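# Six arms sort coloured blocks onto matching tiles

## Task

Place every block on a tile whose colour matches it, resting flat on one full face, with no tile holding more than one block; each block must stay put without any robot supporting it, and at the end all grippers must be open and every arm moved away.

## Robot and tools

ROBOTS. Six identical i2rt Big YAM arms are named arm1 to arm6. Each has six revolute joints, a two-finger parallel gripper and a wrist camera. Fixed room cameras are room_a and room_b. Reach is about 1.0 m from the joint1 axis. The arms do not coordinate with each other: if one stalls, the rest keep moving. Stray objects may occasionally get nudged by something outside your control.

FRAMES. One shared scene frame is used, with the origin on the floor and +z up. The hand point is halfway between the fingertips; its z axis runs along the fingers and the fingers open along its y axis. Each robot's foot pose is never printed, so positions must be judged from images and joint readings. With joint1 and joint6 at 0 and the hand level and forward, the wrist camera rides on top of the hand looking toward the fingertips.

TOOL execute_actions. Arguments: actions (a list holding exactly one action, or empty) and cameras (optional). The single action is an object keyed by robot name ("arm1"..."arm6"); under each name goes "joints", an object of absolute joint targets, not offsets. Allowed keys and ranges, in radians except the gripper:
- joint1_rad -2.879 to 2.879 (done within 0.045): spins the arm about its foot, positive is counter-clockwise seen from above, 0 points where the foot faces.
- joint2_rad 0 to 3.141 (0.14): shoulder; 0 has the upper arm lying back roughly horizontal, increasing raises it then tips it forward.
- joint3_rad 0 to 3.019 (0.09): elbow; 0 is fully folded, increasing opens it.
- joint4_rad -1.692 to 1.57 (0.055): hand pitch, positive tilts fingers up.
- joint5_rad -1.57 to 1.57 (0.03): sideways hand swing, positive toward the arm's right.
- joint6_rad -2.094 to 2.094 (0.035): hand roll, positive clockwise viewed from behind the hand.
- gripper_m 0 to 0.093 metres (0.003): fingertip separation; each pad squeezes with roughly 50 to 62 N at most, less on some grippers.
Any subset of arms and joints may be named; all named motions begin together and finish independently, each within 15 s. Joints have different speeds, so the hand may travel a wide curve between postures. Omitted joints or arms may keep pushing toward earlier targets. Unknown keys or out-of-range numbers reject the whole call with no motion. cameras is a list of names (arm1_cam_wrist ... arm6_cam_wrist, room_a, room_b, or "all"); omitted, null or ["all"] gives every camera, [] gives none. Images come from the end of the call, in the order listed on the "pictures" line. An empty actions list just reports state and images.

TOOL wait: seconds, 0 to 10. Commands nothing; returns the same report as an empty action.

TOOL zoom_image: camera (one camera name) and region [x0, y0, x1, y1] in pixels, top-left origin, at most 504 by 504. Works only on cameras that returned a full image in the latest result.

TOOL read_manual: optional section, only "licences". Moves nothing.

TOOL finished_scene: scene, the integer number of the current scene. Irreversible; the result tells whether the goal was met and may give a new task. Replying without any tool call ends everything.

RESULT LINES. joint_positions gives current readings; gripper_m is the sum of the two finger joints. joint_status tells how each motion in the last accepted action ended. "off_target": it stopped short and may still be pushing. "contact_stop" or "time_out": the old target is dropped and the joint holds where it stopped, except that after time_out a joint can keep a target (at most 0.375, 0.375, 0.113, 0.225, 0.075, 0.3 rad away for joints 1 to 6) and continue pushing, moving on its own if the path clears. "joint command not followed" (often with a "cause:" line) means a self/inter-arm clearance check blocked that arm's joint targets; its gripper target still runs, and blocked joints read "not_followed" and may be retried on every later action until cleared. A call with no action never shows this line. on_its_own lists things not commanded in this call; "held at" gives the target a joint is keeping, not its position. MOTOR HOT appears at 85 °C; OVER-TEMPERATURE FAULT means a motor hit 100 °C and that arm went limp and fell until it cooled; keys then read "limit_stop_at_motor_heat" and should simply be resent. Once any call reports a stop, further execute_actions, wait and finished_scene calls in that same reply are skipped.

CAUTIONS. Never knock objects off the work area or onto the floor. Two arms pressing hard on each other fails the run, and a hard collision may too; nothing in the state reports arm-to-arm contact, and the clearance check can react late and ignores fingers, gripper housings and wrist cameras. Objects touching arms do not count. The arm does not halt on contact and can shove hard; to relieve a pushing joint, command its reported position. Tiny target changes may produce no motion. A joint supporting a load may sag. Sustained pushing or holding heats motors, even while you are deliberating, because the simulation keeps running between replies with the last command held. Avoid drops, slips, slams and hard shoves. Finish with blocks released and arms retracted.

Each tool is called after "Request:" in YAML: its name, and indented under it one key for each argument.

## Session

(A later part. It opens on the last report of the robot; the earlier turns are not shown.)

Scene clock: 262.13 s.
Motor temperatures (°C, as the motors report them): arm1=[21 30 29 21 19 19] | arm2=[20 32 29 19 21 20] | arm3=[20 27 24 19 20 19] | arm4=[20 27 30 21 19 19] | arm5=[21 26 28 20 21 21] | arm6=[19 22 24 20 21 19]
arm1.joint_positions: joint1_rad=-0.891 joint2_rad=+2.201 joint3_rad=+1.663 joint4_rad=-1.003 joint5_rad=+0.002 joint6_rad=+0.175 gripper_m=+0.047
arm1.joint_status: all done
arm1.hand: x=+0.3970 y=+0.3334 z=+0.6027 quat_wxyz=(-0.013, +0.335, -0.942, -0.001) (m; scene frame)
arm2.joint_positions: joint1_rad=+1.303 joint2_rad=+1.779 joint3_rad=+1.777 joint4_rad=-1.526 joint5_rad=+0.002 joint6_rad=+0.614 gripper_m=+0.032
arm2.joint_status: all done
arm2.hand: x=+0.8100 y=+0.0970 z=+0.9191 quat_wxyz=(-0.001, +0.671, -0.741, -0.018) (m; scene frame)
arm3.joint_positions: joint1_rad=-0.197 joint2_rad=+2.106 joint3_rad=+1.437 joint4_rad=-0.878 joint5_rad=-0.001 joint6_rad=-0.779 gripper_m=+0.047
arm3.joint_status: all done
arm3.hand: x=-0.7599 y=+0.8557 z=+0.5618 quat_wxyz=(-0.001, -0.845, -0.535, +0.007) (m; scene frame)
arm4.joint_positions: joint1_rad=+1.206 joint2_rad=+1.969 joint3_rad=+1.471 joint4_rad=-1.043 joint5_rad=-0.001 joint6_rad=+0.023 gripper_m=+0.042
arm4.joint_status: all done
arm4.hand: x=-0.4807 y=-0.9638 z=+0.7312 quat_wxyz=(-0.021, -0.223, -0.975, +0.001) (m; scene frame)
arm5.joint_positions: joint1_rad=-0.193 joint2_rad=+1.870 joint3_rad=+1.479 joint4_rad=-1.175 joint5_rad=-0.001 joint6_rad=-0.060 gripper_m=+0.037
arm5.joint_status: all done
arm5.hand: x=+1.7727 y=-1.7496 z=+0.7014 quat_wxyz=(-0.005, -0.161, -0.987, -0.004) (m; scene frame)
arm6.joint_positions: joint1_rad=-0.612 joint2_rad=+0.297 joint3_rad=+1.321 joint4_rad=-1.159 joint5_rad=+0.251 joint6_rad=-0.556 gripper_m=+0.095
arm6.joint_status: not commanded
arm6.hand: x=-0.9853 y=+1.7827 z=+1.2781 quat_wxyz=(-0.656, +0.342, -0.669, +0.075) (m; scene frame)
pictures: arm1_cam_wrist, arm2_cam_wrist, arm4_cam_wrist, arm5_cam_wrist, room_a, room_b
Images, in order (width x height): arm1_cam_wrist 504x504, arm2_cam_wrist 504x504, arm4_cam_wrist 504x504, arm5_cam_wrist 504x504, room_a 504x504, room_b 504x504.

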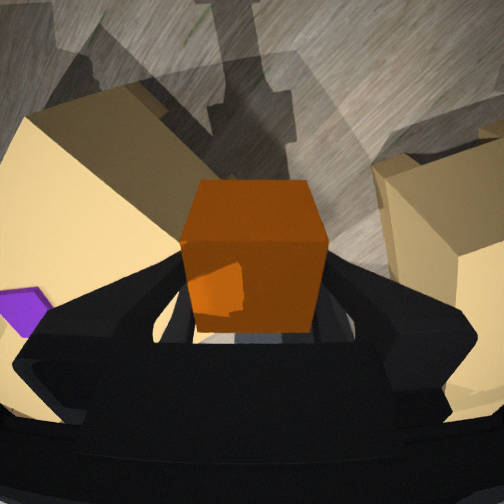

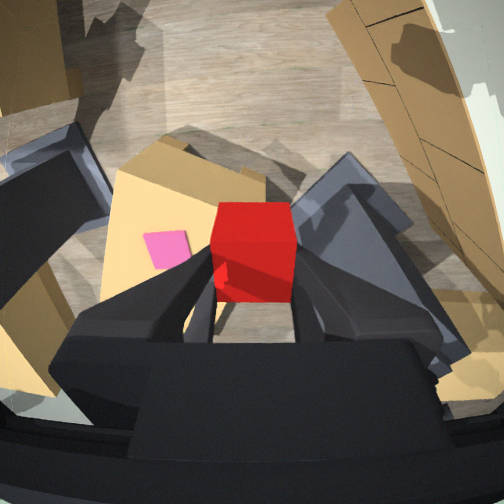

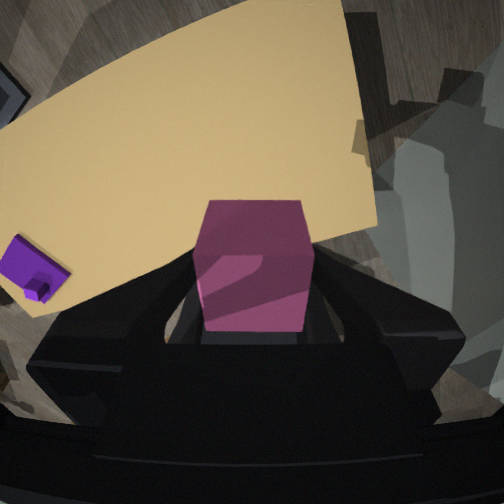

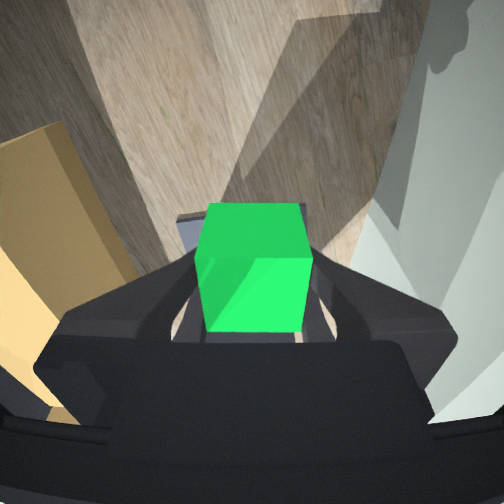

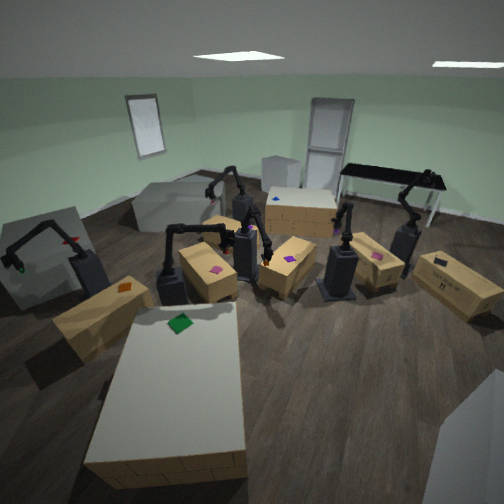

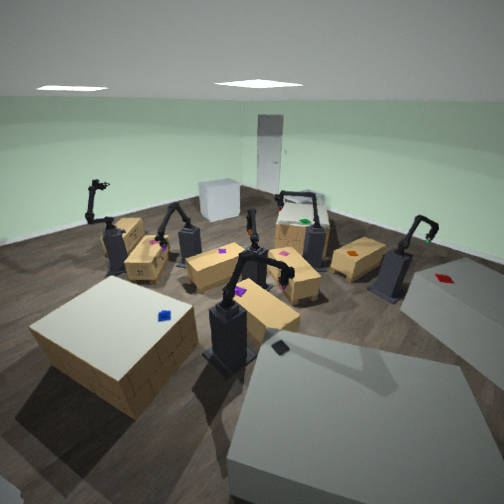

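Request:
execute_actions:
  actions:
    - {"arm1": {"joints": {"joint1_rad": -2.14, "joint2_rad": 2.318, "joint3_rad": 1.395, "joint4_rad": -0.628}}, "arm2": {"joints": {"joint1_rad": -1.0, "joint6_rad": 0.0}}, "arm3": {"joints": {"joint1_rad": 1.268, "joint2_rad": 2.33, "joint3_rad": 1.655, "joint4_rad": -0.86, "joint6_rad": -0.565}}, "arm4": {"joints": {"joint1_rad": 1.78, "joint2_rad": 2.475, "joint4_rad": -0.56}}, "arm5": {"joints": {"joint1_rad": 1.5, "joint2_rad": 2.265, "joint3_rad": 1.595, "joint4_rad": -0.85}}}
  cameras: ["arm1_cam_wrist", "arm2_cam_wrist", "arm3_cam_wrist", "arm4_cam_wrist", "arm5_cam_wrist"]

Scene clock: 296.47 s.
Motor temperatures (°C, as the motors report them): arm1=[21 31 30 21 19 19] | arm2=[20 31 30 19 21 20] | arm3=[20 27 24 19 20 19] | arm4=[20 27 30 21 19 19] | arm5=[21 26 28 20 21 21] | arm6=[19 22 24 20 21 19]
arm1.joint_positions: joint1_rad=-2.148 joint2_rad=+2.314 joint3_rad=+1.392 joint4_rad=-0.627 joint5_rad=+0.001 joint6_rad=+0.175 gripper_m=+0.047
arm1.joint_status: all done
arm1.hand: x=+0.5014 y=-0.3678 z=+0.4693 quat_wxyz=(-0.014, -0.283, -0.959, +0.007) (m; scene frame)
arm2.joint_positions: joint1_rad=-1.009 joint2_rad=+1.783 joint3_rad=+1.777 joint4_rad=-1.526 joint5_rad=+0.000 joint6_rad=+0.010 gripper_m=+0.032
arm2.joint_status: all done
arm2.hand: x=+1.6301 y=-0.5152 z=+0.9197 quat_wxyz=(-0.018, -0.117, -0.993, +0.007) (m; scene frame)
arm3.joint_positions: joint1_rad=+1.270 joint2_rad=+2.357 joint3_rad=+1.648 joint4_rad=-0.852 joint5_rad=-0.002 joint6_rad=-0.577 gripper_m=+0.047
arm3.joint_status: all done
arm3.hand: x=-0.0617 y=+0.4428 z=+0.4859 quat_wxyz=(-0.009, -0.365, -0.931, +0.002) (m; scene frame)
arm4.joint_positions: joint1_rad=+1.783 joint2_rad=+2.469 joint3_rad=+1.460 joint4_rad=-0.575 joint5_rad=-0.003 joint6_rad=+0.023 gripper_m=+0.042
arm4.joint_status: all done
arm4.hand: x=-0.4455 y=-0.6421 z=+0.4504 quat_wxyz=(+0.000, +0.064, -0.998, +0.000) (m; scene frame)
arm5.joint_positions: joint1_rad=+1.504 joint2_rad=+2.279 joint3_rad=+1.579 joint4_rad=-0.854 joint5_rad=-0.002 joint6_rad=-0.061 gripper_m=+0.037
arm5.joint_status: all done
arm5.hand: x=+1.4183 y=-0.9455 z=+0.5063 quat_wxyz=(-0.011, +0.635, -0.773, -0.006) (m; scene frame)
arm6.joint_positions: joint1_rad=-0.612 joint2_rad=+0.297 joint3_rad=+1.321 joint4_rad=-1.159 joint5_rad=+0.251 joint6_rad=-0.556 gripper_m=+0.095
arm6.joint_status: not commanded
arm6.hand: x=-0.9853 y=+1.7827 z=+1.2781 quat_wxyz=(-0.656, +0.342, -0.669, +0.075) (m; scene frame)
pictures: arm1_cam_wrist, arm2_cam_wrist, arm3_cam_wrist, arm4_cam_wrist, arm5_cam_wrist
Images, in order (width x height): arm1_cam_wrist 504x504, arm2_cam_wrist 504x504, arm3_cam_wrist 504x504, arm4_cam_wrist 504x504, arm5_cam_wrist 504x504.

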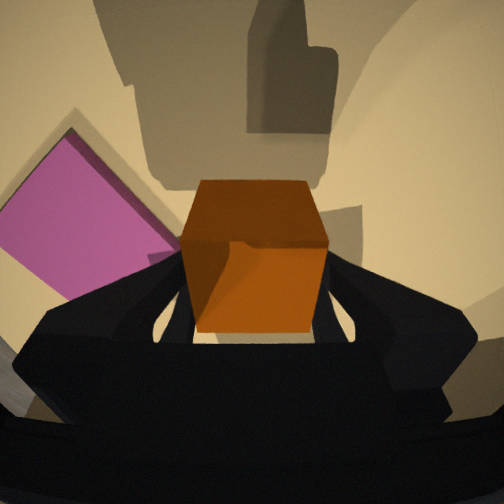

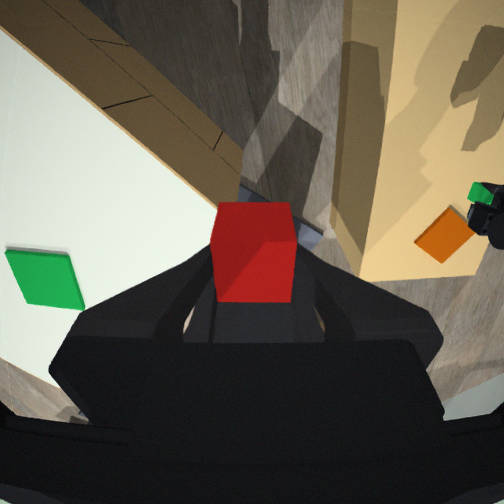

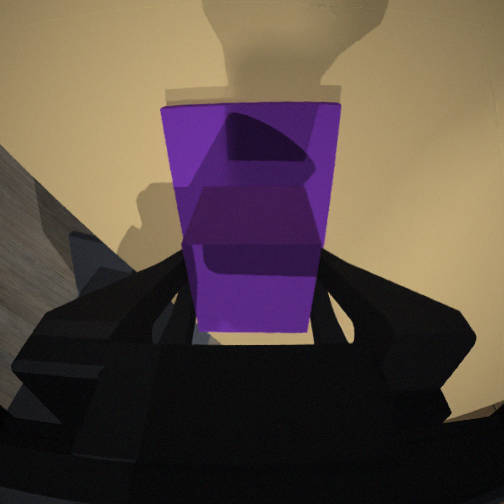

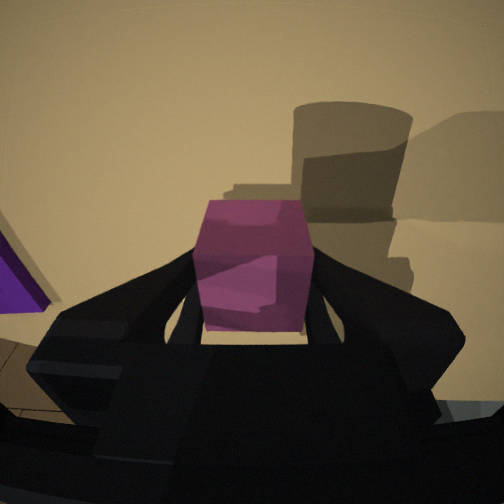

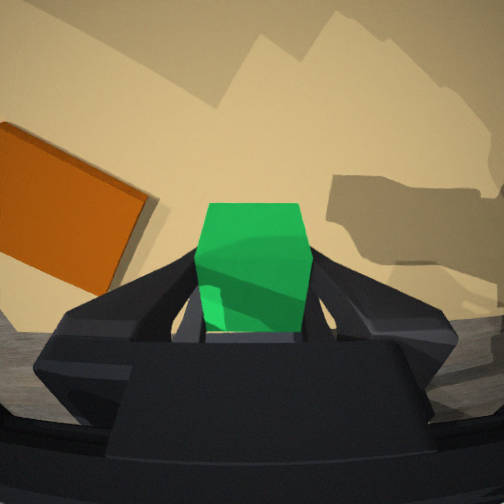

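Request:
execute_actions:
  actions: []

Scene clock: 314.50 s.
Motor temperatures (°C, as the motors report them): arm1=[21 31 29 21 19 19] | arm2=[20 31 30 19 21 20] | arm3=[20 27 24 19 20 19] | arm4=[20 27 29 21 19 19] | arm5=[21 26 28 20 21 21] | arm6=[19 22 24 20 21 19]
arm1.joint_positions: joint1_rad=-2.148 joint2_rad=+2.314 joint3_rad=+1.392 joint4_rad=-0.627 joint5_rad=+0.001 joint6_rad=+0.175 gripper_m=+0.047
arm1.joint_status: all done
arm1.hand: x=+0.5014 y=-0.3678 z=+0.4693 quat_wxyz=(-0.014, -0.283, -0.959, +0.007) (m; scene frame)
arm2.joint_positions: joint1_rad=-1.009 joint2_rad=+1.783 joint3_rad=+1.777 joint4_rad=-1.526 joint5_rad=+0.000 joint6_rad=+0.009 gripper_m=+0.032
arm2.joint_status: all done
arm2.hand: x=+1.6301 y=-0.5152 z=+0.9197 quat_wxyz=(-0.018, -0.117, -0.993, +0.007) (m; scene frame)
arm3.joint_positions: joint1_rad=+1.270 joint2_rad=+2.357 joint3_rad=+1.648 joint4_rad=-0.852 joint5_rad=-0.002 joint6_rad=-0.577 gripper_m=+0.047
arm3.joint_status: all done
arm3.hand: x=-0.0617 y=+0.4428 z=+0.4859 quat_wxyz=(-0.009, -0.365, -0.931, +0.002) (m; scene frame)
arm4.joint_positions: joint1_rad=+1.783 joint2_rad=+2.469 joint3_rad=+1.460 joint4_rad=-0.575 joint5_rad=-0.003 joint6_rad=+0.023 gripper_m=+0.042
arm4.joint_status: all done
arm4.hand: x=-0.4455 y=-0.6421 z=+0.4504 quat_wxyz=(+0.000, +0.064, -0.998, +0.000) (m; scene frame)
arm5.joint_positions: joint1_rad=+1.504 joint2_rad=+2.279 joint3_rad=+1.579 joint4_rad=-0.854 joint5_rad=-0.002 joint6_rad=-0.061 gripper_m=+0.037
arm5.joint_status: all done
arm5.hand: x=+1.4183 y=-0.9455 z=+0.5063 quat_wxyz=(-0.011, +0.635, -0.773, -0.006) (m; scene frame)
arm6.joint_positions: joint1_rad=-0.612 joint2_rad=+0.297 joint3_rad=+1.321 joint4_rad=-1.159 joint5_rad=+0.251 joint6_rad=-0.556 gripper_m=+0.095
arm6.joint_status: not commanded
arm6.hand: x=-0.9853 y=+1.7827 z=+1.2781 quat_wxyz=(-0.656, +0.342, -0.669, +0.075) (m; scene frame)
pictures: arm1_cam_wrist, arm2_cam_wrist, arm3_cam_wrist, arm4_cam_wrist, arm5_cam_wrist, arm6_cam_wrist, room_a, room_b
Images, in order (width x height): arm1_cam_wrist 504x504, arm2_cam_wrist 504x504, arm3_cam_wrist 504x504, arm4_cam_wrist 504x504, arm5_cam_wrist 504x504, arm6_cam_wrist 504x504, room_a 504x504, room_b 504x504.

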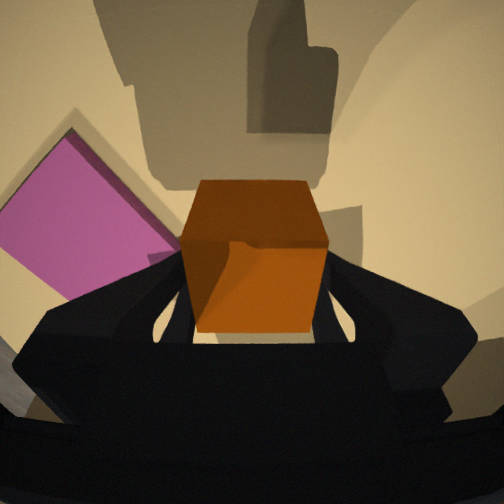

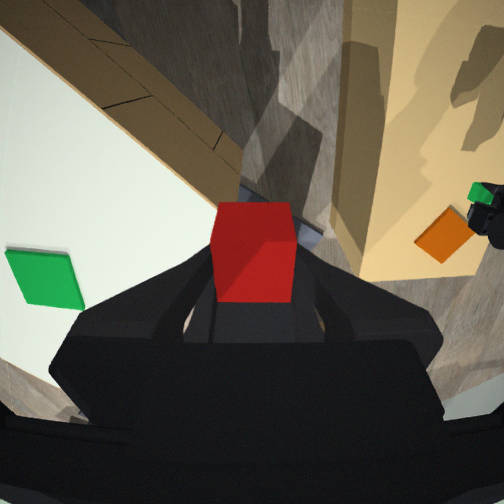

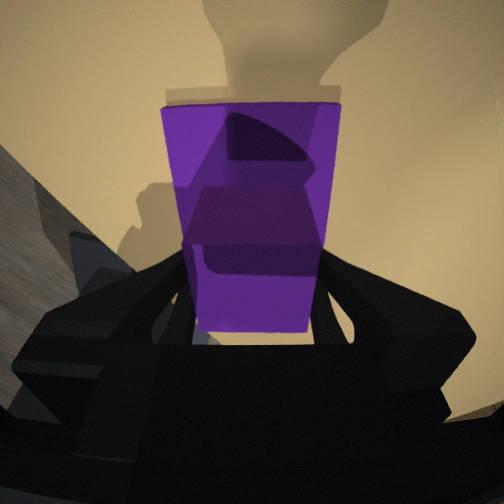

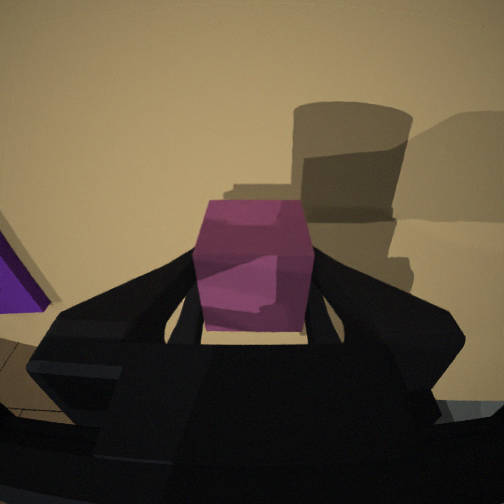

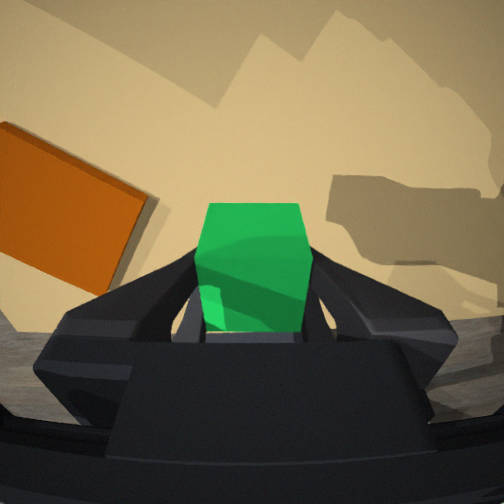

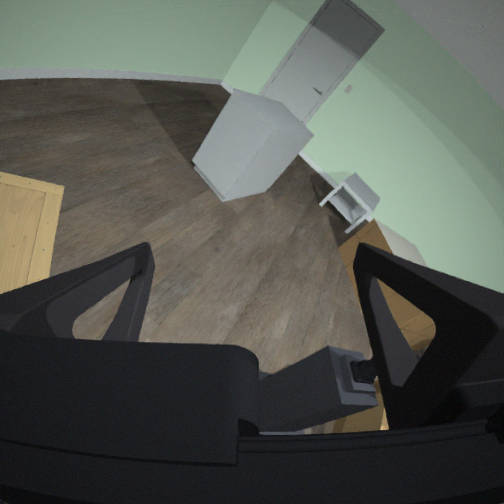

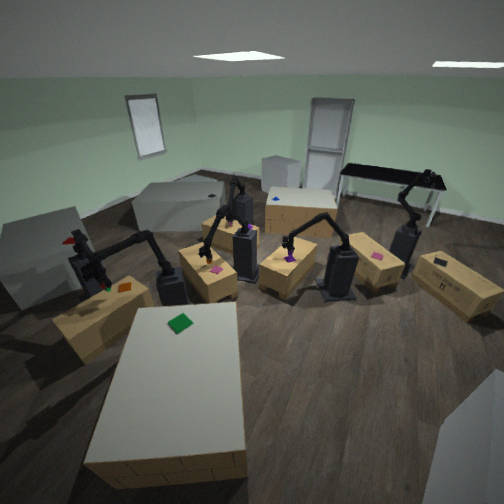

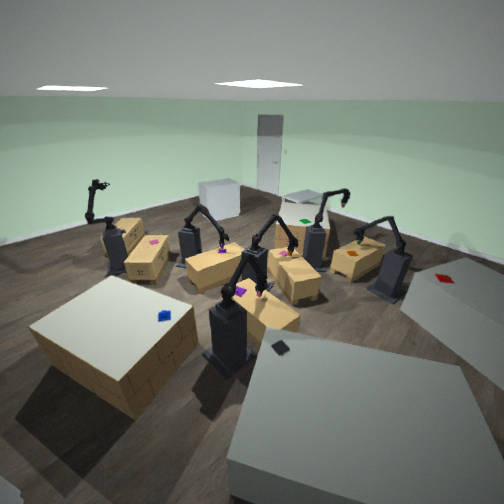

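Request:
execute_actions:
  actions:
    - {"arm1":{"joints":{"joint1_rad":-2.205,"joint2_rad":2.41,"joint4_rad":-0.56}},"arm2":{"joints":{"joint1_rad":-2.06,"joint2_rad":1.85,"joint3_rad":1.65,"joint4_rad":-1.37}},"arm3":{"joints":{"joint2_rad":2.455,"joint4_rad":-0.77}},"arm4":{"joints":{"joint2_rad":2.54,"joint4_rad":-0.51}},"arm5":{"joints":{"joint1_rad":1.40,"joint2_rad":2.425,"joint4_rad":-0.715}}}
  cameras: ["arm1_cam_wrist","arm2_cam_wrist","arm3_cam_wrist","arm4_cam_wrist","arm5_cam_wrist"]

Scene clock: 370.57 s.
Motor temperatures (°C, as the motors report them): arm1=[21 30 28 21 19 19] | arm2=[20 31 30 19 21 20] | arm3=[20 28 24 19 20 19] | arm4=[20 28 28 21 19 19] | arm5=[21 27 27 20 21 21] | arm6=[19 22 24 20 21 19]
arm1.joint_positions: joint1_rad=-2.211 joint2_rad=+2.404 joint3_rad=+1.392 joint4_rad=-0.565 joint5_rad=-0.003 joint6_rad=+0.176 gripper_m=+0.047
arm1.joint_status: all done
arm1.hand: x=+0.4728 y=-0.3931 z=+0.4212 quat_wxyz=(+0.000, -0.314, -0.950, +0.003) (m; scene frame)
arm2.joint_positions: joint1_rad=-2.069 joint2_rad=+1.870 joint3_rad=+1.646 joint4_rad=-1.377 joint5_rad=+0.001 joint6_rad=+0.008 gripper_m=+0.032
arm2.joint_status: all done
arm2.hand: x=+1.2424 y=-0.9316 z=+0.8285 quat_wxyz=(+0.011, -0.603, -0.798, -0.003) (m; scene frame)
arm3.joint_positions: joint1_rad=+1.272 joint2_rad=+2.448 joint3_rad=+1.649 joint4_rad=-0.774 joint5_rad=-0.001 joint6_rad=-0.577 gripper_m=+0.047
arm3.joint_status: all done
arm3.hand: x=-0.0622 y=+0.4505 z=+0.4312 quat_wxyz=(-0.005, -0.364, -0.931, -0.003) (m; scene frame)
arm4.joint_positions: joint1_rad=+1.783 joint2_rad=+2.528 joint3_rad=+1.460 joint4_rad=-0.525 joint5_rad=-0.003 joint6_rad=+0.023 gripper_m=+0.042
arm4.joint_status: all done
arm4.hand: x=-0.4567 y=-0.6439 z=+0.4183 quat_wxyz=(+0.005, +0.064, -0.998, +0.001) (m; scene frame)
arm5.joint_positions: joint1_rad=+1.398 joint2_rad=+2.451 joint3_rad=+1.579 joint4_rad=-0.729 joint5_rad=-0.003 joint6_rad=-0.061 gripper_m=+0.037
arm5.joint_status: all done
arm5.hand: x=+1.4739 y=-0.9840 z=+0.4057 quat_wxyz=(+0.009, +0.592, -0.806, +0.006) (m; scene frame)
arm6.joint_positions: joint1_rad=-0.612 joint2_rad=+0.297 joint3_rad=+1.321 joint4_rad=-1.159 joint5_rad=+0.251 joint6_rad=-0.556 gripper_m=+0.095
arm6.joint_status: not commanded
arm6.hand: x=-0.9853 y=+1.7827 z=+1.2781 quat_wxyz=(-0.656, +0.342, -0.669, +0.075) (m; scene frame)
pictures: arm1_cam_wrist, arm2_cam_wrist, arm3_cam_wrist, arm4_cam_wrist, arm5_cam_wrist
Images, in order (width x height): arm1_cam_wrist 504x504, arm2_cam_wrist 504x504, arm3_cam_wrist 504x504, arm4_cam_wrist 504x504, arm5_cam_wrist 504x504.

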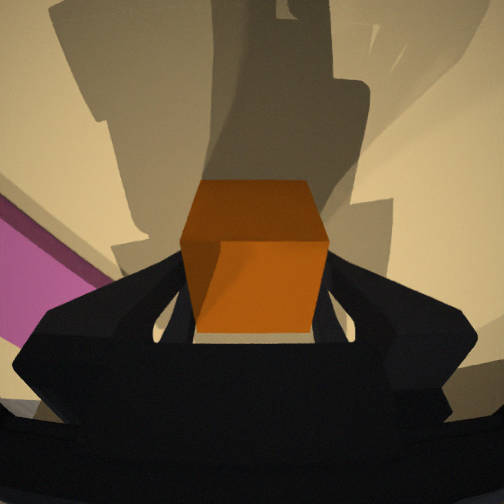

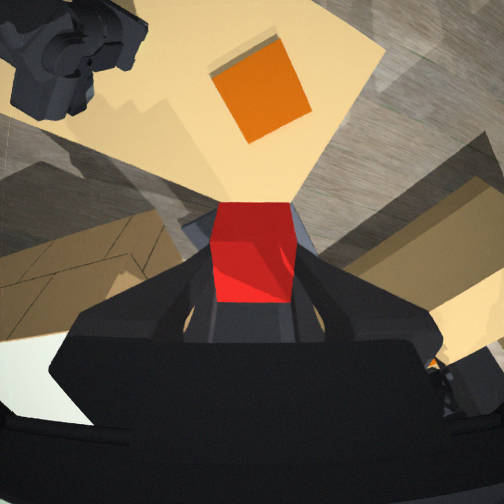

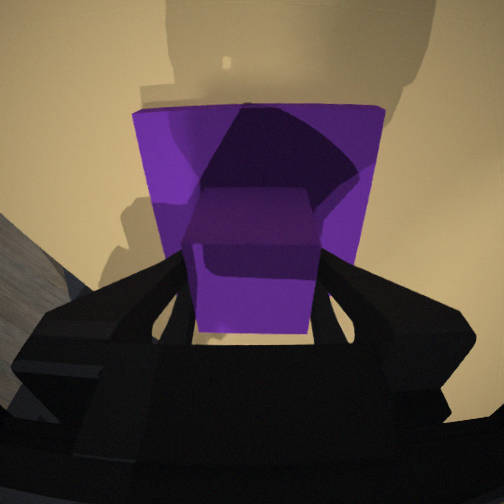

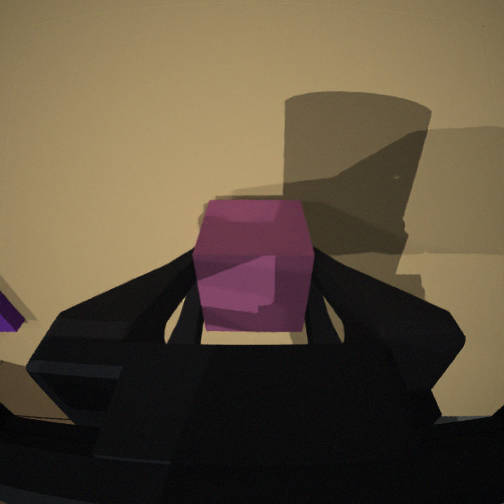

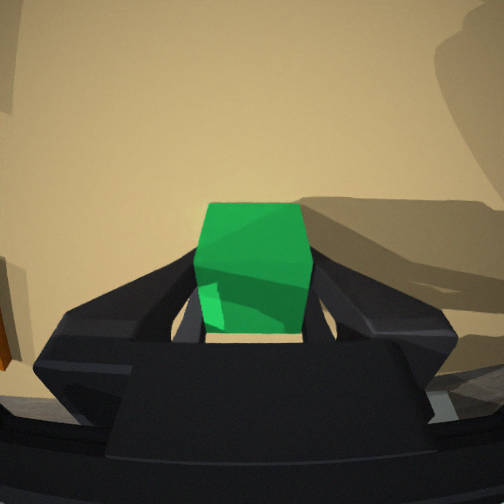

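Request:
execute_actions:
  actions:
    - {"arm1":{"joints":{"gripper_m":0.075}},"arm2":{"joints":{"joint1_rad":-2.085,"joint2_rad":2.47,"joint3_rad":1.545,"joint4_rad":-0.605}},"arm3":{"joints":{"gripper_m":0.075}},"arm4":{"joints":{"gripper_m":0.07}},"arm5":{"joints":{"gripper_m":0.065}}}
  cameras: ["arm1_cam_wrist","arm2_cam_wrist","arm3_cam_wrist","arm4_cam_wrist","arm5_cam_wrist"]

Scene clock: 379.87 s.
Motor temperatures (°C, as the motors report them): arm1=[21 30 28 21 19 19] | arm2=[20 31 30 19 21 20] | arm3=[20 28 24 19 20 19] | arm4=[20 28 28 21 19 19] | arm5=[21 27 27 20 21 21] | arm6=[19 22 24 20 21 19]
arm1.joint_positions: joint1_rad=-2.211 joint2_rad=+2.404 joint3_rad=+1.392 joint4_rad=-0.565 joint5_rad=-0.003 joint6_rad=+0.176 gripper_m=+0.075
arm1.joint_status: all done
arm1.hand: x=+0.4728 y=-0.3931 z=+0.4212 quat_wxyz=(+0.000, -0.314, -0.950, +0.003) (m; scene frame)
arm2.joint_positions: joint1_rad=-2.073 joint2_rad=+2.500 joint3_rad=+1.523 joint4_rad=-0.622 joint5_rad=+0.000 joint6_rad=+0.007 gripper_m=+0.032
arm2.joint_status: all done
arm2.hand: x=+1.2413 y=-0.9451 z=+0.4275 quat_wxyz=(+0.010, -0.604, -0.797, -0.003) (m; scene frame)
arm3.joint_positions: joint1_rad=+1.272 joint2_rad=+2.449 joint3_rad=+1.649 joint4_rad=-0.774 joint5_rad=-0.001 joint6_rad=-0.576 gripper_m=+0.075
arm3.joint_status: all done
arm3.hand: x=-0.0623 y=+0.4507 z=+0.4308 quat_wxyz=(-0.005, -0.364, -0.931, -0.003) (m; scene frame)
arm4.joint_positions: joint1_rad=+1.783 joint2_rad=+2.528 joint3_rad=+1.460 joint4_rad=-0.525 joint5_rad=-0.003 joint6_rad=+0.023 gripper_m=+0.070
arm4.joint_status: all done
arm4.hand: x=-0.4567 y=-0.6439 z=+0.4183 quat_wxyz=(+0.005, +0.064, -0.998, +0.001) (m; scene frame)
arm5.joint_positions: joint1_rad=+1.398 joint2_rad=+2.451 joint3_rad=+1.579 joint4_rad=-0.729 joint5_rad=-0.003 joint6_rad=-0.061 gripper_m=+0.065
arm5.joint_status: all done
arm5.hand: x=+1.4739 y=-0.9840 z=+0.4057 quat_wxyz=(+0.009, +0.592, -0.806, +0.006) (m; scene frame)
arm6.joint_positions: joint1_rad=-0.612 joint2_rad=+0.297 joint3_rad=+1.321 joint4_rad=-1.159 joint5_rad=+0.251 joint6_rad=-0.556 gripper_m=+0.095
arm6.joint_status: not commanded
arm6.hand: x=-0.9853 y=+1.7827 z=+1.2781 quat_wxyz=(-0.656, +0.342, -0.669, +0.075) (m; scene frame)
pictures: arm1_cam_wrist, arm2_cam_wrist, arm3_cam_wrist, arm4_cam_wrist, arm5_cam_wrist
Images, in order (width x height): arm1_cam_wrist 504x504, arm2_cam_wrist 504x504, arm3_cam_wrist 504x504, arm4_cam_wrist 504x504, arm5_cam_wrist 504x504.

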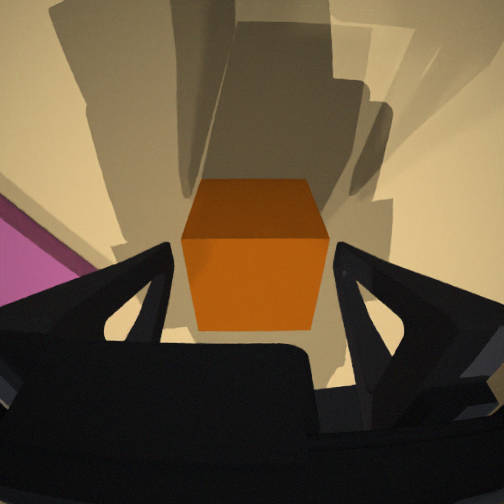

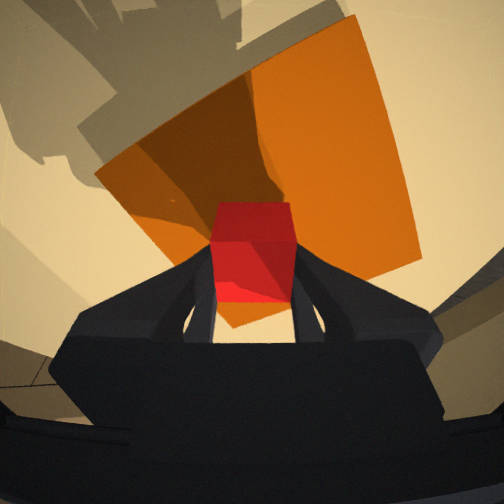

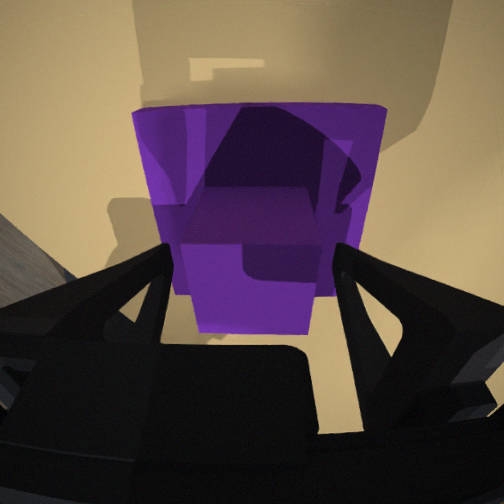

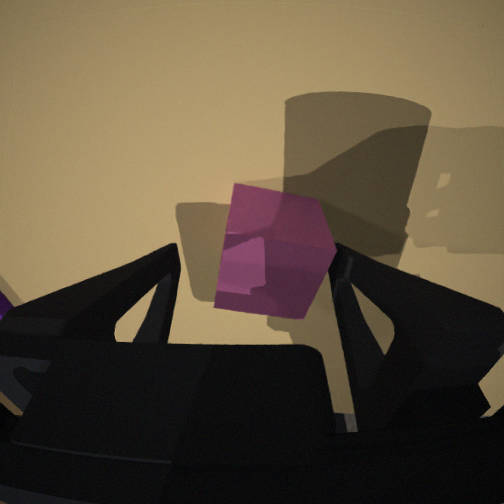

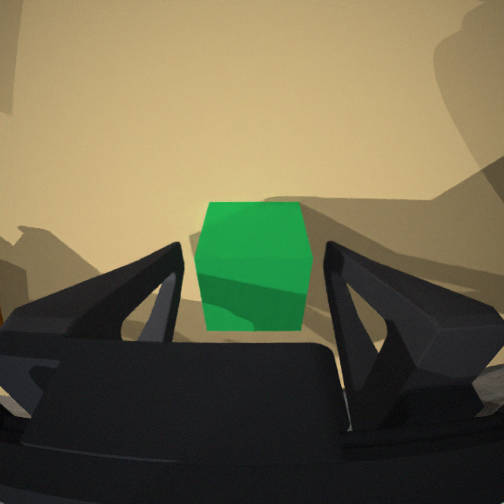

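Request:
execute_actions:
  actions:
    - {"arm1":{"joints":{"joint2_rad":2.15,"joint4_rad":-0.82}},"arm2":{"joints":{"gripper_m":0.06}},"arm3":{"joints":{"joint2_rad":2.2,"joint4_rad":-1.02}},"arm4":{"joints":{"gripper_m":0.09,"joint2_rad":2.3,"joint4_rad":-0.75}},"arm5":{"joints":{"joint2_rad":2.2,"joint4_rad":-0.97}}}
  cameras: ["arm1_cam_wrist","arm2_cam_wrist","arm3_cam_wrist","arm4_cam_wrist","arm5_cam_wrist"]

Scene clock: 400.17 s.
Motor temperatures (°C, as the motors report them): arm1=[21 30 28 21 19 19] | arm2=[20 32 29 19 21 20] | arm3=[20 28 24 19 20 19] | arm4=[20 28 28 21 19 19] | arm5=[21 28 27 20 21 21] | arm6=[19 22 24 20 21 19]
arm1.joint_positions: joint1_rad=-2.211 joint2_rad=+2.140 joint3_rad=+1.389 joint4_rad=-0.812 joint5_rad=-0.003 joint6_rad=+0.176 gripper_m=+0.075
arm1.joint_status: all done
arm1.hand: x=+0.4864 y=-0.3984 z=+0.5628 quat_wxyz=(-0.007, -0.314, -0.950, +0.004) (m; scene frame)
arm2.joint_positions: joint1_rad=-2.073 joint2_rad=+2.500 joint3_rad=+1.523 joint4_rad=-0.622 joint5_rad=+0.000 joint6_rad=+0.007 gripper_m=+0.060
arm2.joint_status: all done
arm2.hand: x=+1.2413 y=-0.9451 z=+0.4275 quat_wxyz=(+0.010, -0.604, -0.797, -0.003) (m; scene frame)
arm3.joint_positions: joint1_rad=+1.272 joint2_rad=+2.204 joint3_rad=+1.641 joint4_rad=-1.013 joint5_rad=-0.001 joint6_rad=-0.576 gripper_m=+0.075
arm3.joint_status: all done
arm3.hand: x=-0.0638 y=+0.4508 z=+0.5759 quat_wxyz=(-0.004, -0.364, -0.931, -0.004) (m; scene frame)
arm4.joint_positions: joint1_rad=+1.783 joint2_rad=+2.282 joint3_rad=+1.460 joint4_rad=-0.735 joint5_rad=-0.003 joint6_rad=+0.023 gripper_m=+0.090
arm4.joint_status: all done
arm4.hand: x=-0.4238 y=-0.6386 z=+0.5537 quat_wxyz=(-0.013, +0.064, -0.998, -0.001) (m; scene frame)
arm5.joint_positions: joint1_rad=+1.398 joint2_rad=+2.210 joint3_rad=+1.579 joint4_rad=-0.956 joint5_rad=-0.003 joint6_rad=-0.061 gripper_m=+0.065
arm5.joint_status: all done
arm5.hand: x=+1.4770 y=-0.9746 z=+0.5472 quat_wxyz=(+0.003, +0.592, -0.806, +0.002) (m; scene frame)
arm6.joint_positions: joint1_rad=-0.612 joint2_rad=+0.297 joint3_rad=+1.321 joint4_rad=-1.159 joint5_rad=+0.251 joint6_rad=-0.556 gripper_m=+0.095
arm6.joint_status: not commanded
arm6.hand: x=-0.9853 y=+1.7827 z=+1.2781 quat_wxyz=(-0.656, +0.342, -0.669, +0.075) (m; scene frame)
pictures: arm1_cam_wrist, arm2_cam_wrist, arm3_cam_wrist, arm4_cam_wrist, arm5_cam_wrist
Images, in order (width x height): arm1_cam_wrist 504x504, arm2_cam_wrist 504x504, arm3_cam_wrist 504x504, arm4_cam_wrist 504x504, arm5_cam_wrist 504x504.

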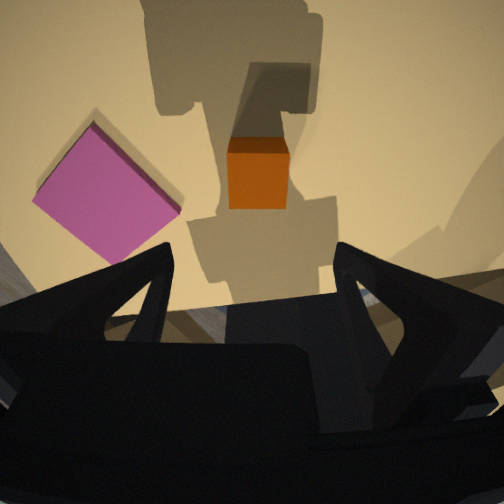

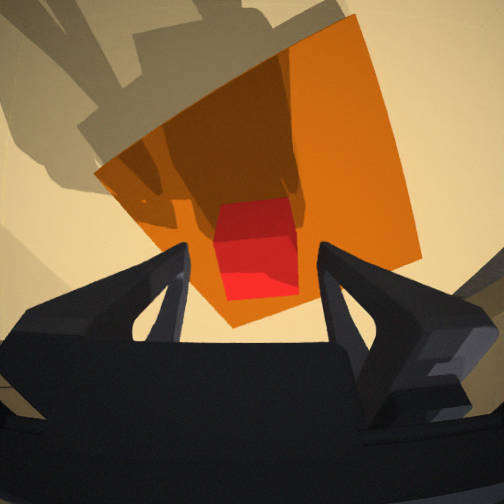

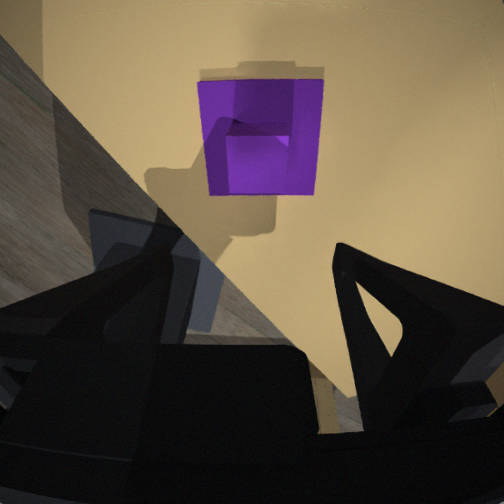

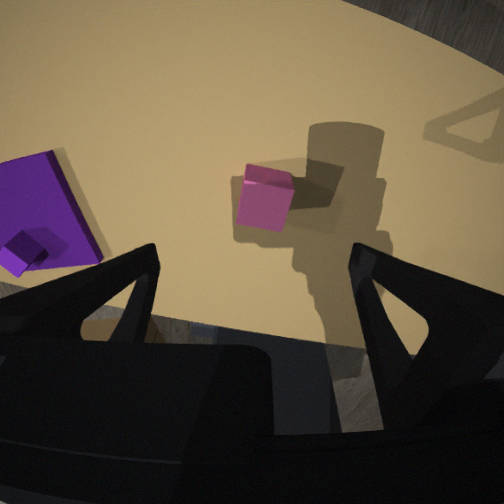

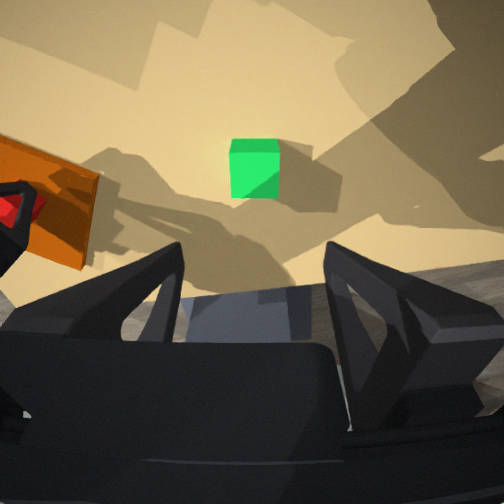

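Request:
execute_actions:
  actions:
    - {"arm1":{"joints":{"joint1_rad":-0.95,"joint2_rad":1.9,"joint4_rad":-1.06}},"arm2":{"joints":{"joint2_rad":2.27,"joint4_rad":-0.84}},"arm3":{"joints":{"joint2_rad":1.4,"joint3_rad":0.9,"joint4_rad":-1.07}},"arm4":{"joints":{"joint1_rad":2.1,"joint4_rad":-0.76}},"arm5":{"joints":{"joint2_rad":1.46,"joint3_rad":0.69,"joint4_rad":-0.79}}}
  cameras: ["arm2_cam_wrist","arm4_cam_wrist","room_a"]

Scene clock: 437.03 s.
Motor temperatures (°C, as the motors report them): arm1=[21 30 29 21 19 19] | arm2=[20 33 29 19 21 20] | arm3=[20 28 25 19 20 19] | arm4=[20 28 29 21 19 19] | arm5=[21 27 27 20 21 21] | arm6=[19 22 24 20 21 19]
arm1.joint_positions: joint1_rad=-0.941 joint2_rad=+1.896 joint3_rad=+1.393 joint4_rad=-1.052 joint5_rad=+0.000 joint6_rad=+0.176 gripper_m=+0.075
arm1.joint_status: all done
arm1.hand: x=+0.3583 y=+0.2487 z=+0.6863 quat_wxyz=(-0.007, +0.311, -0.950, +0.002) (m; scene frame)
arm2.joint_positions: joint1_rad=-2.073 joint2_rad=+2.257 joint3_rad=+1.523 joint4_rad=-0.826 joint5_rad=+0.000 joint6_rad=+0.007 gripper_m=+0.060
arm2.joint_status: all done
arm2.hand: x=+1.2495 y=-0.9705 z=+0.5659 quat_wxyz=(-0.006, -0.604, -0.797, +0.009) (m; scene frame)
arm3.joint_positions: joint1_rad=+1.272 joint2_rad=+1.411 joint3_rad=+0.889 joint4_rad=-1.067 joint5_rad=-0.001 joint6_rad=-0.576 gripper_m=+0.075
arm3.joint_status: all done
arm3.hand: x=-0.1308 y=+0.7096 z=+0.7087 quat_wxyz=(+0.000, -0.364, -0.931, -0.009) (m; scene frame)
arm4.joint_positions: joint1_rad=+2.103 joint2_rad=+2.282 joint3_rad=+1.460 joint4_rad=-0.743 joint5_rad=-0.001 joint6_rad=+0.023 gripper_m=+0.090
arm4.joint_status: all done
arm4.hand: x=-0.4824 y=-0.4627 z=+0.5528 quat_wxyz=(-0.008, +0.222, -0.975, +0.000) (m; scene frame)
arm5.joint_positions: joint1_rad=+1.398 joint2_rad=+1.471 joint3_rad=+0.685 joint4_rad=-0.802 joint5_rad=-0.003 joint6_rad=-0.061 gripper_m=+0.065
arm5.joint_status: all done
arm5.hand: x=+1.3736 y=-1.2456 z=+0.6199 quat_wxyz=(+0.004, +0.592, -0.806, +0.002) (m; scene frame)
arm6.joint_positions: joint1_rad=-0.612 joint2_rad=+0.297 joint3_rad=+1.321 joint4_rad=-1.159 joint5_rad=+0.251 joint6_rad=-0.556 gripper_m=+0.095
arm6.joint_status: not commanded
arm6.hand: x=-0.9853 y=+1.7827 z=+1.2781 quat_wxyz=(-0.656, +0.342, -0.669, +0.075) (m; scene frame)
pictures: arm2_cam_wrist, arm4_cam_wrist, room_a
Images, in order (width x height): arm2_cam_wrist 504x504, arm4_cam_wrist 504x504, room_a 504x504.

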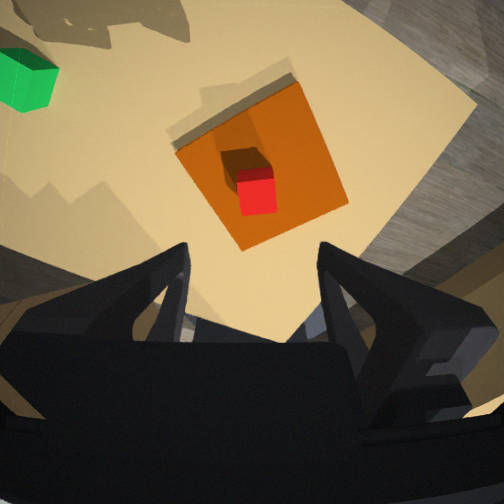

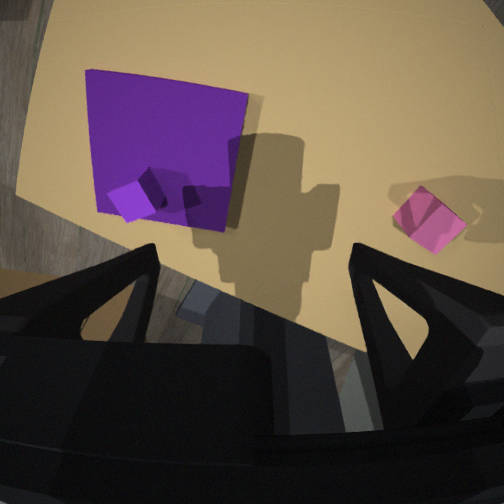

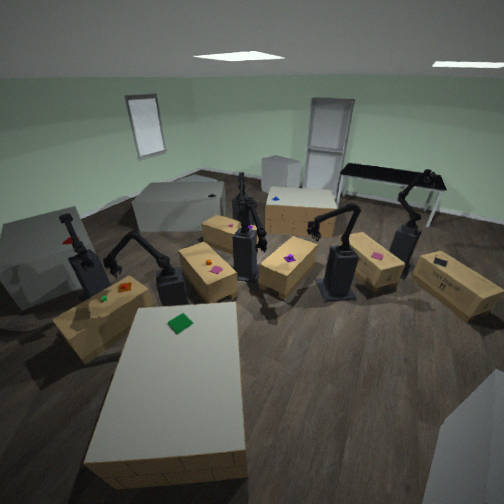

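Request:
zoom_image:
  camera: "arm4_cam_wrist"
  region: [60, 50, 270, 250]

Region (60, 50, 270, 250) of arm4_cam_wrist's 504x504 image, scaled by 2.400, with more detail than that image has; it fills the top 480 rows of this view, and the rest is white.

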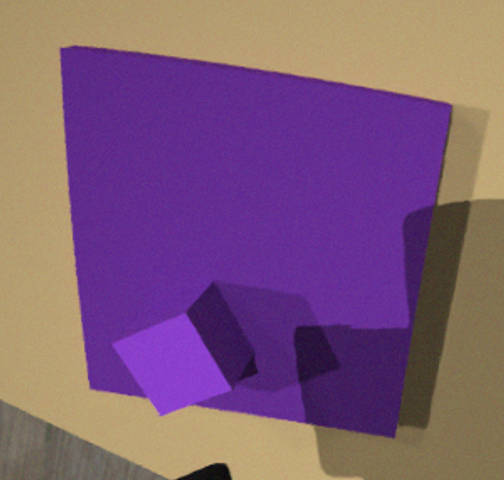

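Request:
execute_actions:
  actions:
    - {"arm1":{"joints":{"joint1_rad":0.4}},"arm2":{"joints":{"joint1_rad":-1.785,"joint2_rad":2.57,"joint3_rad":2.16,"joint4_rad":-1.14,"joint6_rad":-0.72,"gripper_m":0.07}},"arm4":{"joints":{"joint1_rad":2.285,"joint2_rad":2.43,"joint3_rad":1.53,"joint4_rad":-0.665,"joint6_rad":-0.16,"gripper_m":0.06}},"arm5":{"joints":{"joint1_rad":1.78,"joint3_rad":0.6,"joint4_rad":-0.70,"joint6_rad":-0.34}}}
  cameras: ["arm2_cam_wrist","arm4_cam_wrist","arm5_cam_wrist"]

Scene clock: 473.23 s.
Motor temperatures (°C, as the motors report them): arm1=[21 30 30 21 19 19] | arm2=[20 32 30 19 21 20] | arm3=[20 26 25 19 20 19] | arm4=[20 28 29 21 19 19] | arm5=[21 25 27 20 21 21] | arm6=[19 22 24 20 21 19]
arm1.joint_positions: joint1_rad=+0.408 joint2_rad=+1.896 joint3_rad=+1.393 joint4_rad=-1.052 joint5_rad=+0.000 joint6_rad=+0.176 gripper_m=+0.075
arm1.joint_status: all done
arm1.hand: x=-0.3208 y=+0.3092 z=+0.6838 quat_wxyz=(+0.001, +0.836, -0.548, -0.003) (m; scene frame)
arm2.joint_positions: joint1_rad=-1.790 joint2_rad=+2.583 joint3_rad=+2.124 joint4_rad=-1.127 joint5_rad=-0.001 joint6_rad=-0.710 gripper_m=+0.070
arm2.joint_status: all done
arm2.hand: x=+1.4667 y=-1.0001 z=+0.5451 quat_wxyz=(+0.006, -0.148, -0.989, -0.001) (m; scene frame)
arm3.joint_positions: joint1_rad=+1.272 joint2_rad=+1.411 joint3_rad=+0.889 joint4_rad=-1.067 joint5_rad=-0.001 joint6_rad=-0.576 gripper_m=+0.075
arm3.joint_status: not commanded
arm3.hand: x=-0.1308 y=+0.7096 z=+0.7087 quat_wxyz=(+0.000, -0.364, -0.931, -0.009) (m; scene frame)
arm4.joint_positions: joint1_rad=+2.293 joint2_rad=+2.426 joint3_rad=+1.511 joint4_rad=-0.678 joint5_rad=-0.001 joint6_rad=-0.151 gripper_m=+0.060
arm4.joint_status: all done
arm4.hand: x=-0.5422 y=-0.3712 z=+0.4837 quat_wxyz=(+0.005, +0.394, -0.919, +0.005) (m; scene frame)
arm5.joint_positions: joint1_rad=+1.781 joint2_rad=+1.470 joint3_rad=+0.599 joint4_rad=-0.716 joint5_rad=-0.002 joint6_rad=-0.328 gripper_m=+0.065
arm5.joint_status: all done
arm5.hand: x=+1.2554 y=-1.2486 z=+0.5973 quat_wxyz=(+0.002, +0.819, -0.574, +0.004) (m; scene frame)
arm6.joint_positions: joint1_rad=-0.612 joint2_rad=+0.297 joint3_rad=+1.321 joint4_rad=-1.159 joint5_rad=+0.251 joint6_rad=-0.556 gripper_m=+0.095
arm6.joint_status: not commanded
arm6.hand: x=-0.9853 y=+1.7827 z=+1.2781 quat_wxyz=(-0.656, +0.342, -0.669, +0.075) (m; scene frame)
pictures: arm2_cam_wrist, arm4_cam_wrist, arm5_cam_wrist
Images, in order (width x height): arm2_cam_wrist 504x504, arm4_cam_wrist 504x504, arm5_cam_wrist 504x504.

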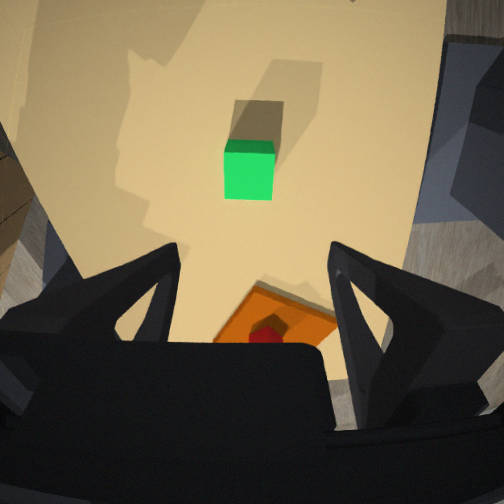

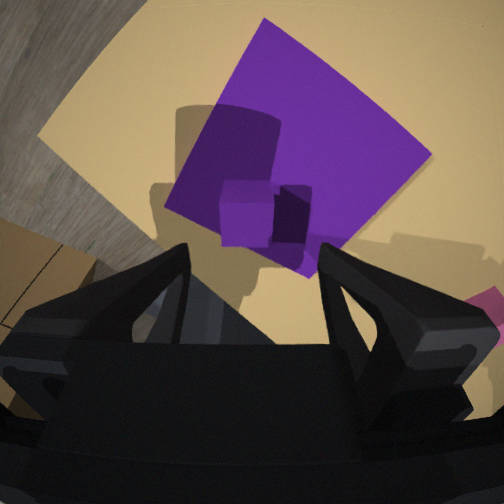

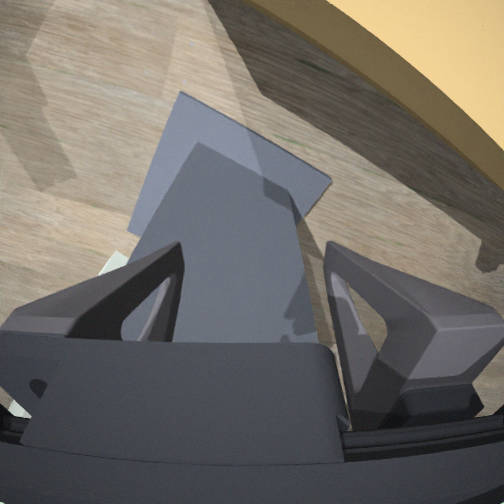

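Request:
execute_actions:
  actions:
    - {"arm1":{"joints":{"joint1_rad":1.2,"joint2_rad":1.5,"joint3_rad":1.31,"joint4_rad":-1.37}},"arm2":{"joints":{"joint2_rad":2.775,"joint3_rad":2.21,"joint4_rad":-0.945}},"arm4":{"joints":{"joint1_rad":2.30,"joint2_rad":2.55,"joint3_rad":1.54,"joint4_rad":-0.55}}}
  cameras: ["arm2_cam_wrist","arm4_cam_wrist"]

Scene clock: 497.30 s.
Motor temperatures (°C, as the motors report them): arm1=[21 30 30 21 19 19] | arm2=[20 34 31 19 21 20] | arm3=[20 25 25 19 20 19] | arm4=[20 29 29 21 19 19] | arm5=[21 25 26 20 21 21] | arm6=[19 22 24 20 21 19]
arm1.joint_positions: joint1_rad=+1.200 joint2_rad=+1.493 joint3_rad=+1.303 joint4_rad=-1.362 joint5_rad=-0.001 joint6_rad=+0.176 gripper_m=+0.075
arm1.joint_status: all done
arm1.hand: x=-0.4510 y=-0.0594 z=+0.8453 quat_wxyz=(+0.005, +0.983, -0.183, -0.007) (m; scene frame)
arm2.joint_positions: joint1_rad=-1.790 joint2_rad=+2.799 joint3_rad=+2.182 joint4_rad=-0.960 joint5_rad=-0.001 joint6_rad=-0.711 gripper_m=+0.070
arm2.joint_status: all done
arm2.hand: x=+1.4628 y=-0.9959 z=+0.4133 quat_wxyz=(+0.003, -0.148, -0.989, +0.002) (m; scene frame)
arm3.joint_positions: joint1_rad=+1.272 joint2_rad=+1.411 joint3_rad=+0.889 joint4_rad=-1.067 joint5_rad=-0.001 joint6_rad=-0.576 gripper_m=+0.075
arm3.joint_status: not commanded
arm3.hand: x=-0.1308 y=+0.7096 z=+0.7087 quat_wxyz=(+0.000, -0.364, -0.931, -0.009) (m; scene frame)
arm4.joint_positions: joint1_rad=+2.293 joint2_rad=+2.548 joint3_rad=+1.521 joint4_rad=-0.566 joint5_rad=-0.001 joint6_rad=-0.151 gripper_m=+0.060
arm4.joint_status: all done
arm4.hand: x=-0.5521 y=-0.3796 z=+0.4180 quat_wxyz=(+0.005, +0.394, -0.919, +0.005) (m; scene frame)
arm5.joint_positions: joint1_rad=+1.781 joint2_rad=+1.470 joint3_rad=+0.599 joint4_rad=-0.716 joint5_rad=-0.002 joint6_rad=-0.328 gripper_m=+0.065
arm5.joint_status: not commanded
arm5.hand: x=+1.2554 y=-1.2486 z=+0.5973 quat_wxyz=(+0.002, +0.819, -0.574, +0.004) (m; scene frame)
arm6.joint_positions: joint1_rad=-0.612 joint2_rad=+0.297 joint3_rad=+1.321 joint4_rad=-1.159 joint5_rad=+0.251 joint6_rad=-0.556 gripper_m=+0.095
arm6.joint_status: not commanded
arm6.hand: x=-0.9853 y=+1.7827 z=+1.2781 quat_wxyz=(-0.656, +0.342, -0.669, +0.075) (m; scene frame)
pictures: arm2_cam_wrist, arm4_cam_wrist
Images, in order (width x height): arm2_cam_wrist 504x504, arm4_cam_wrist 504x504.

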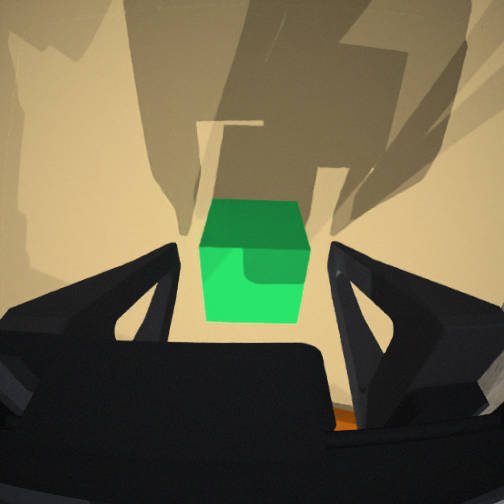

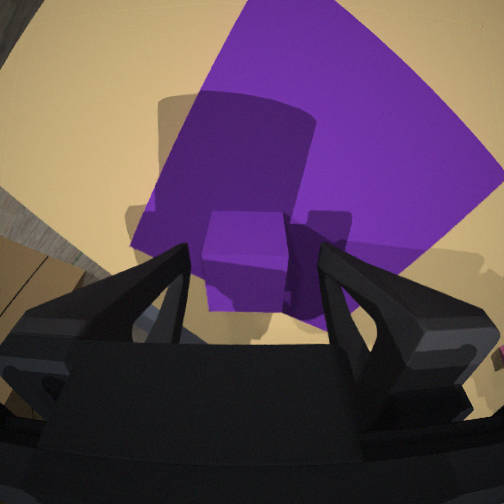

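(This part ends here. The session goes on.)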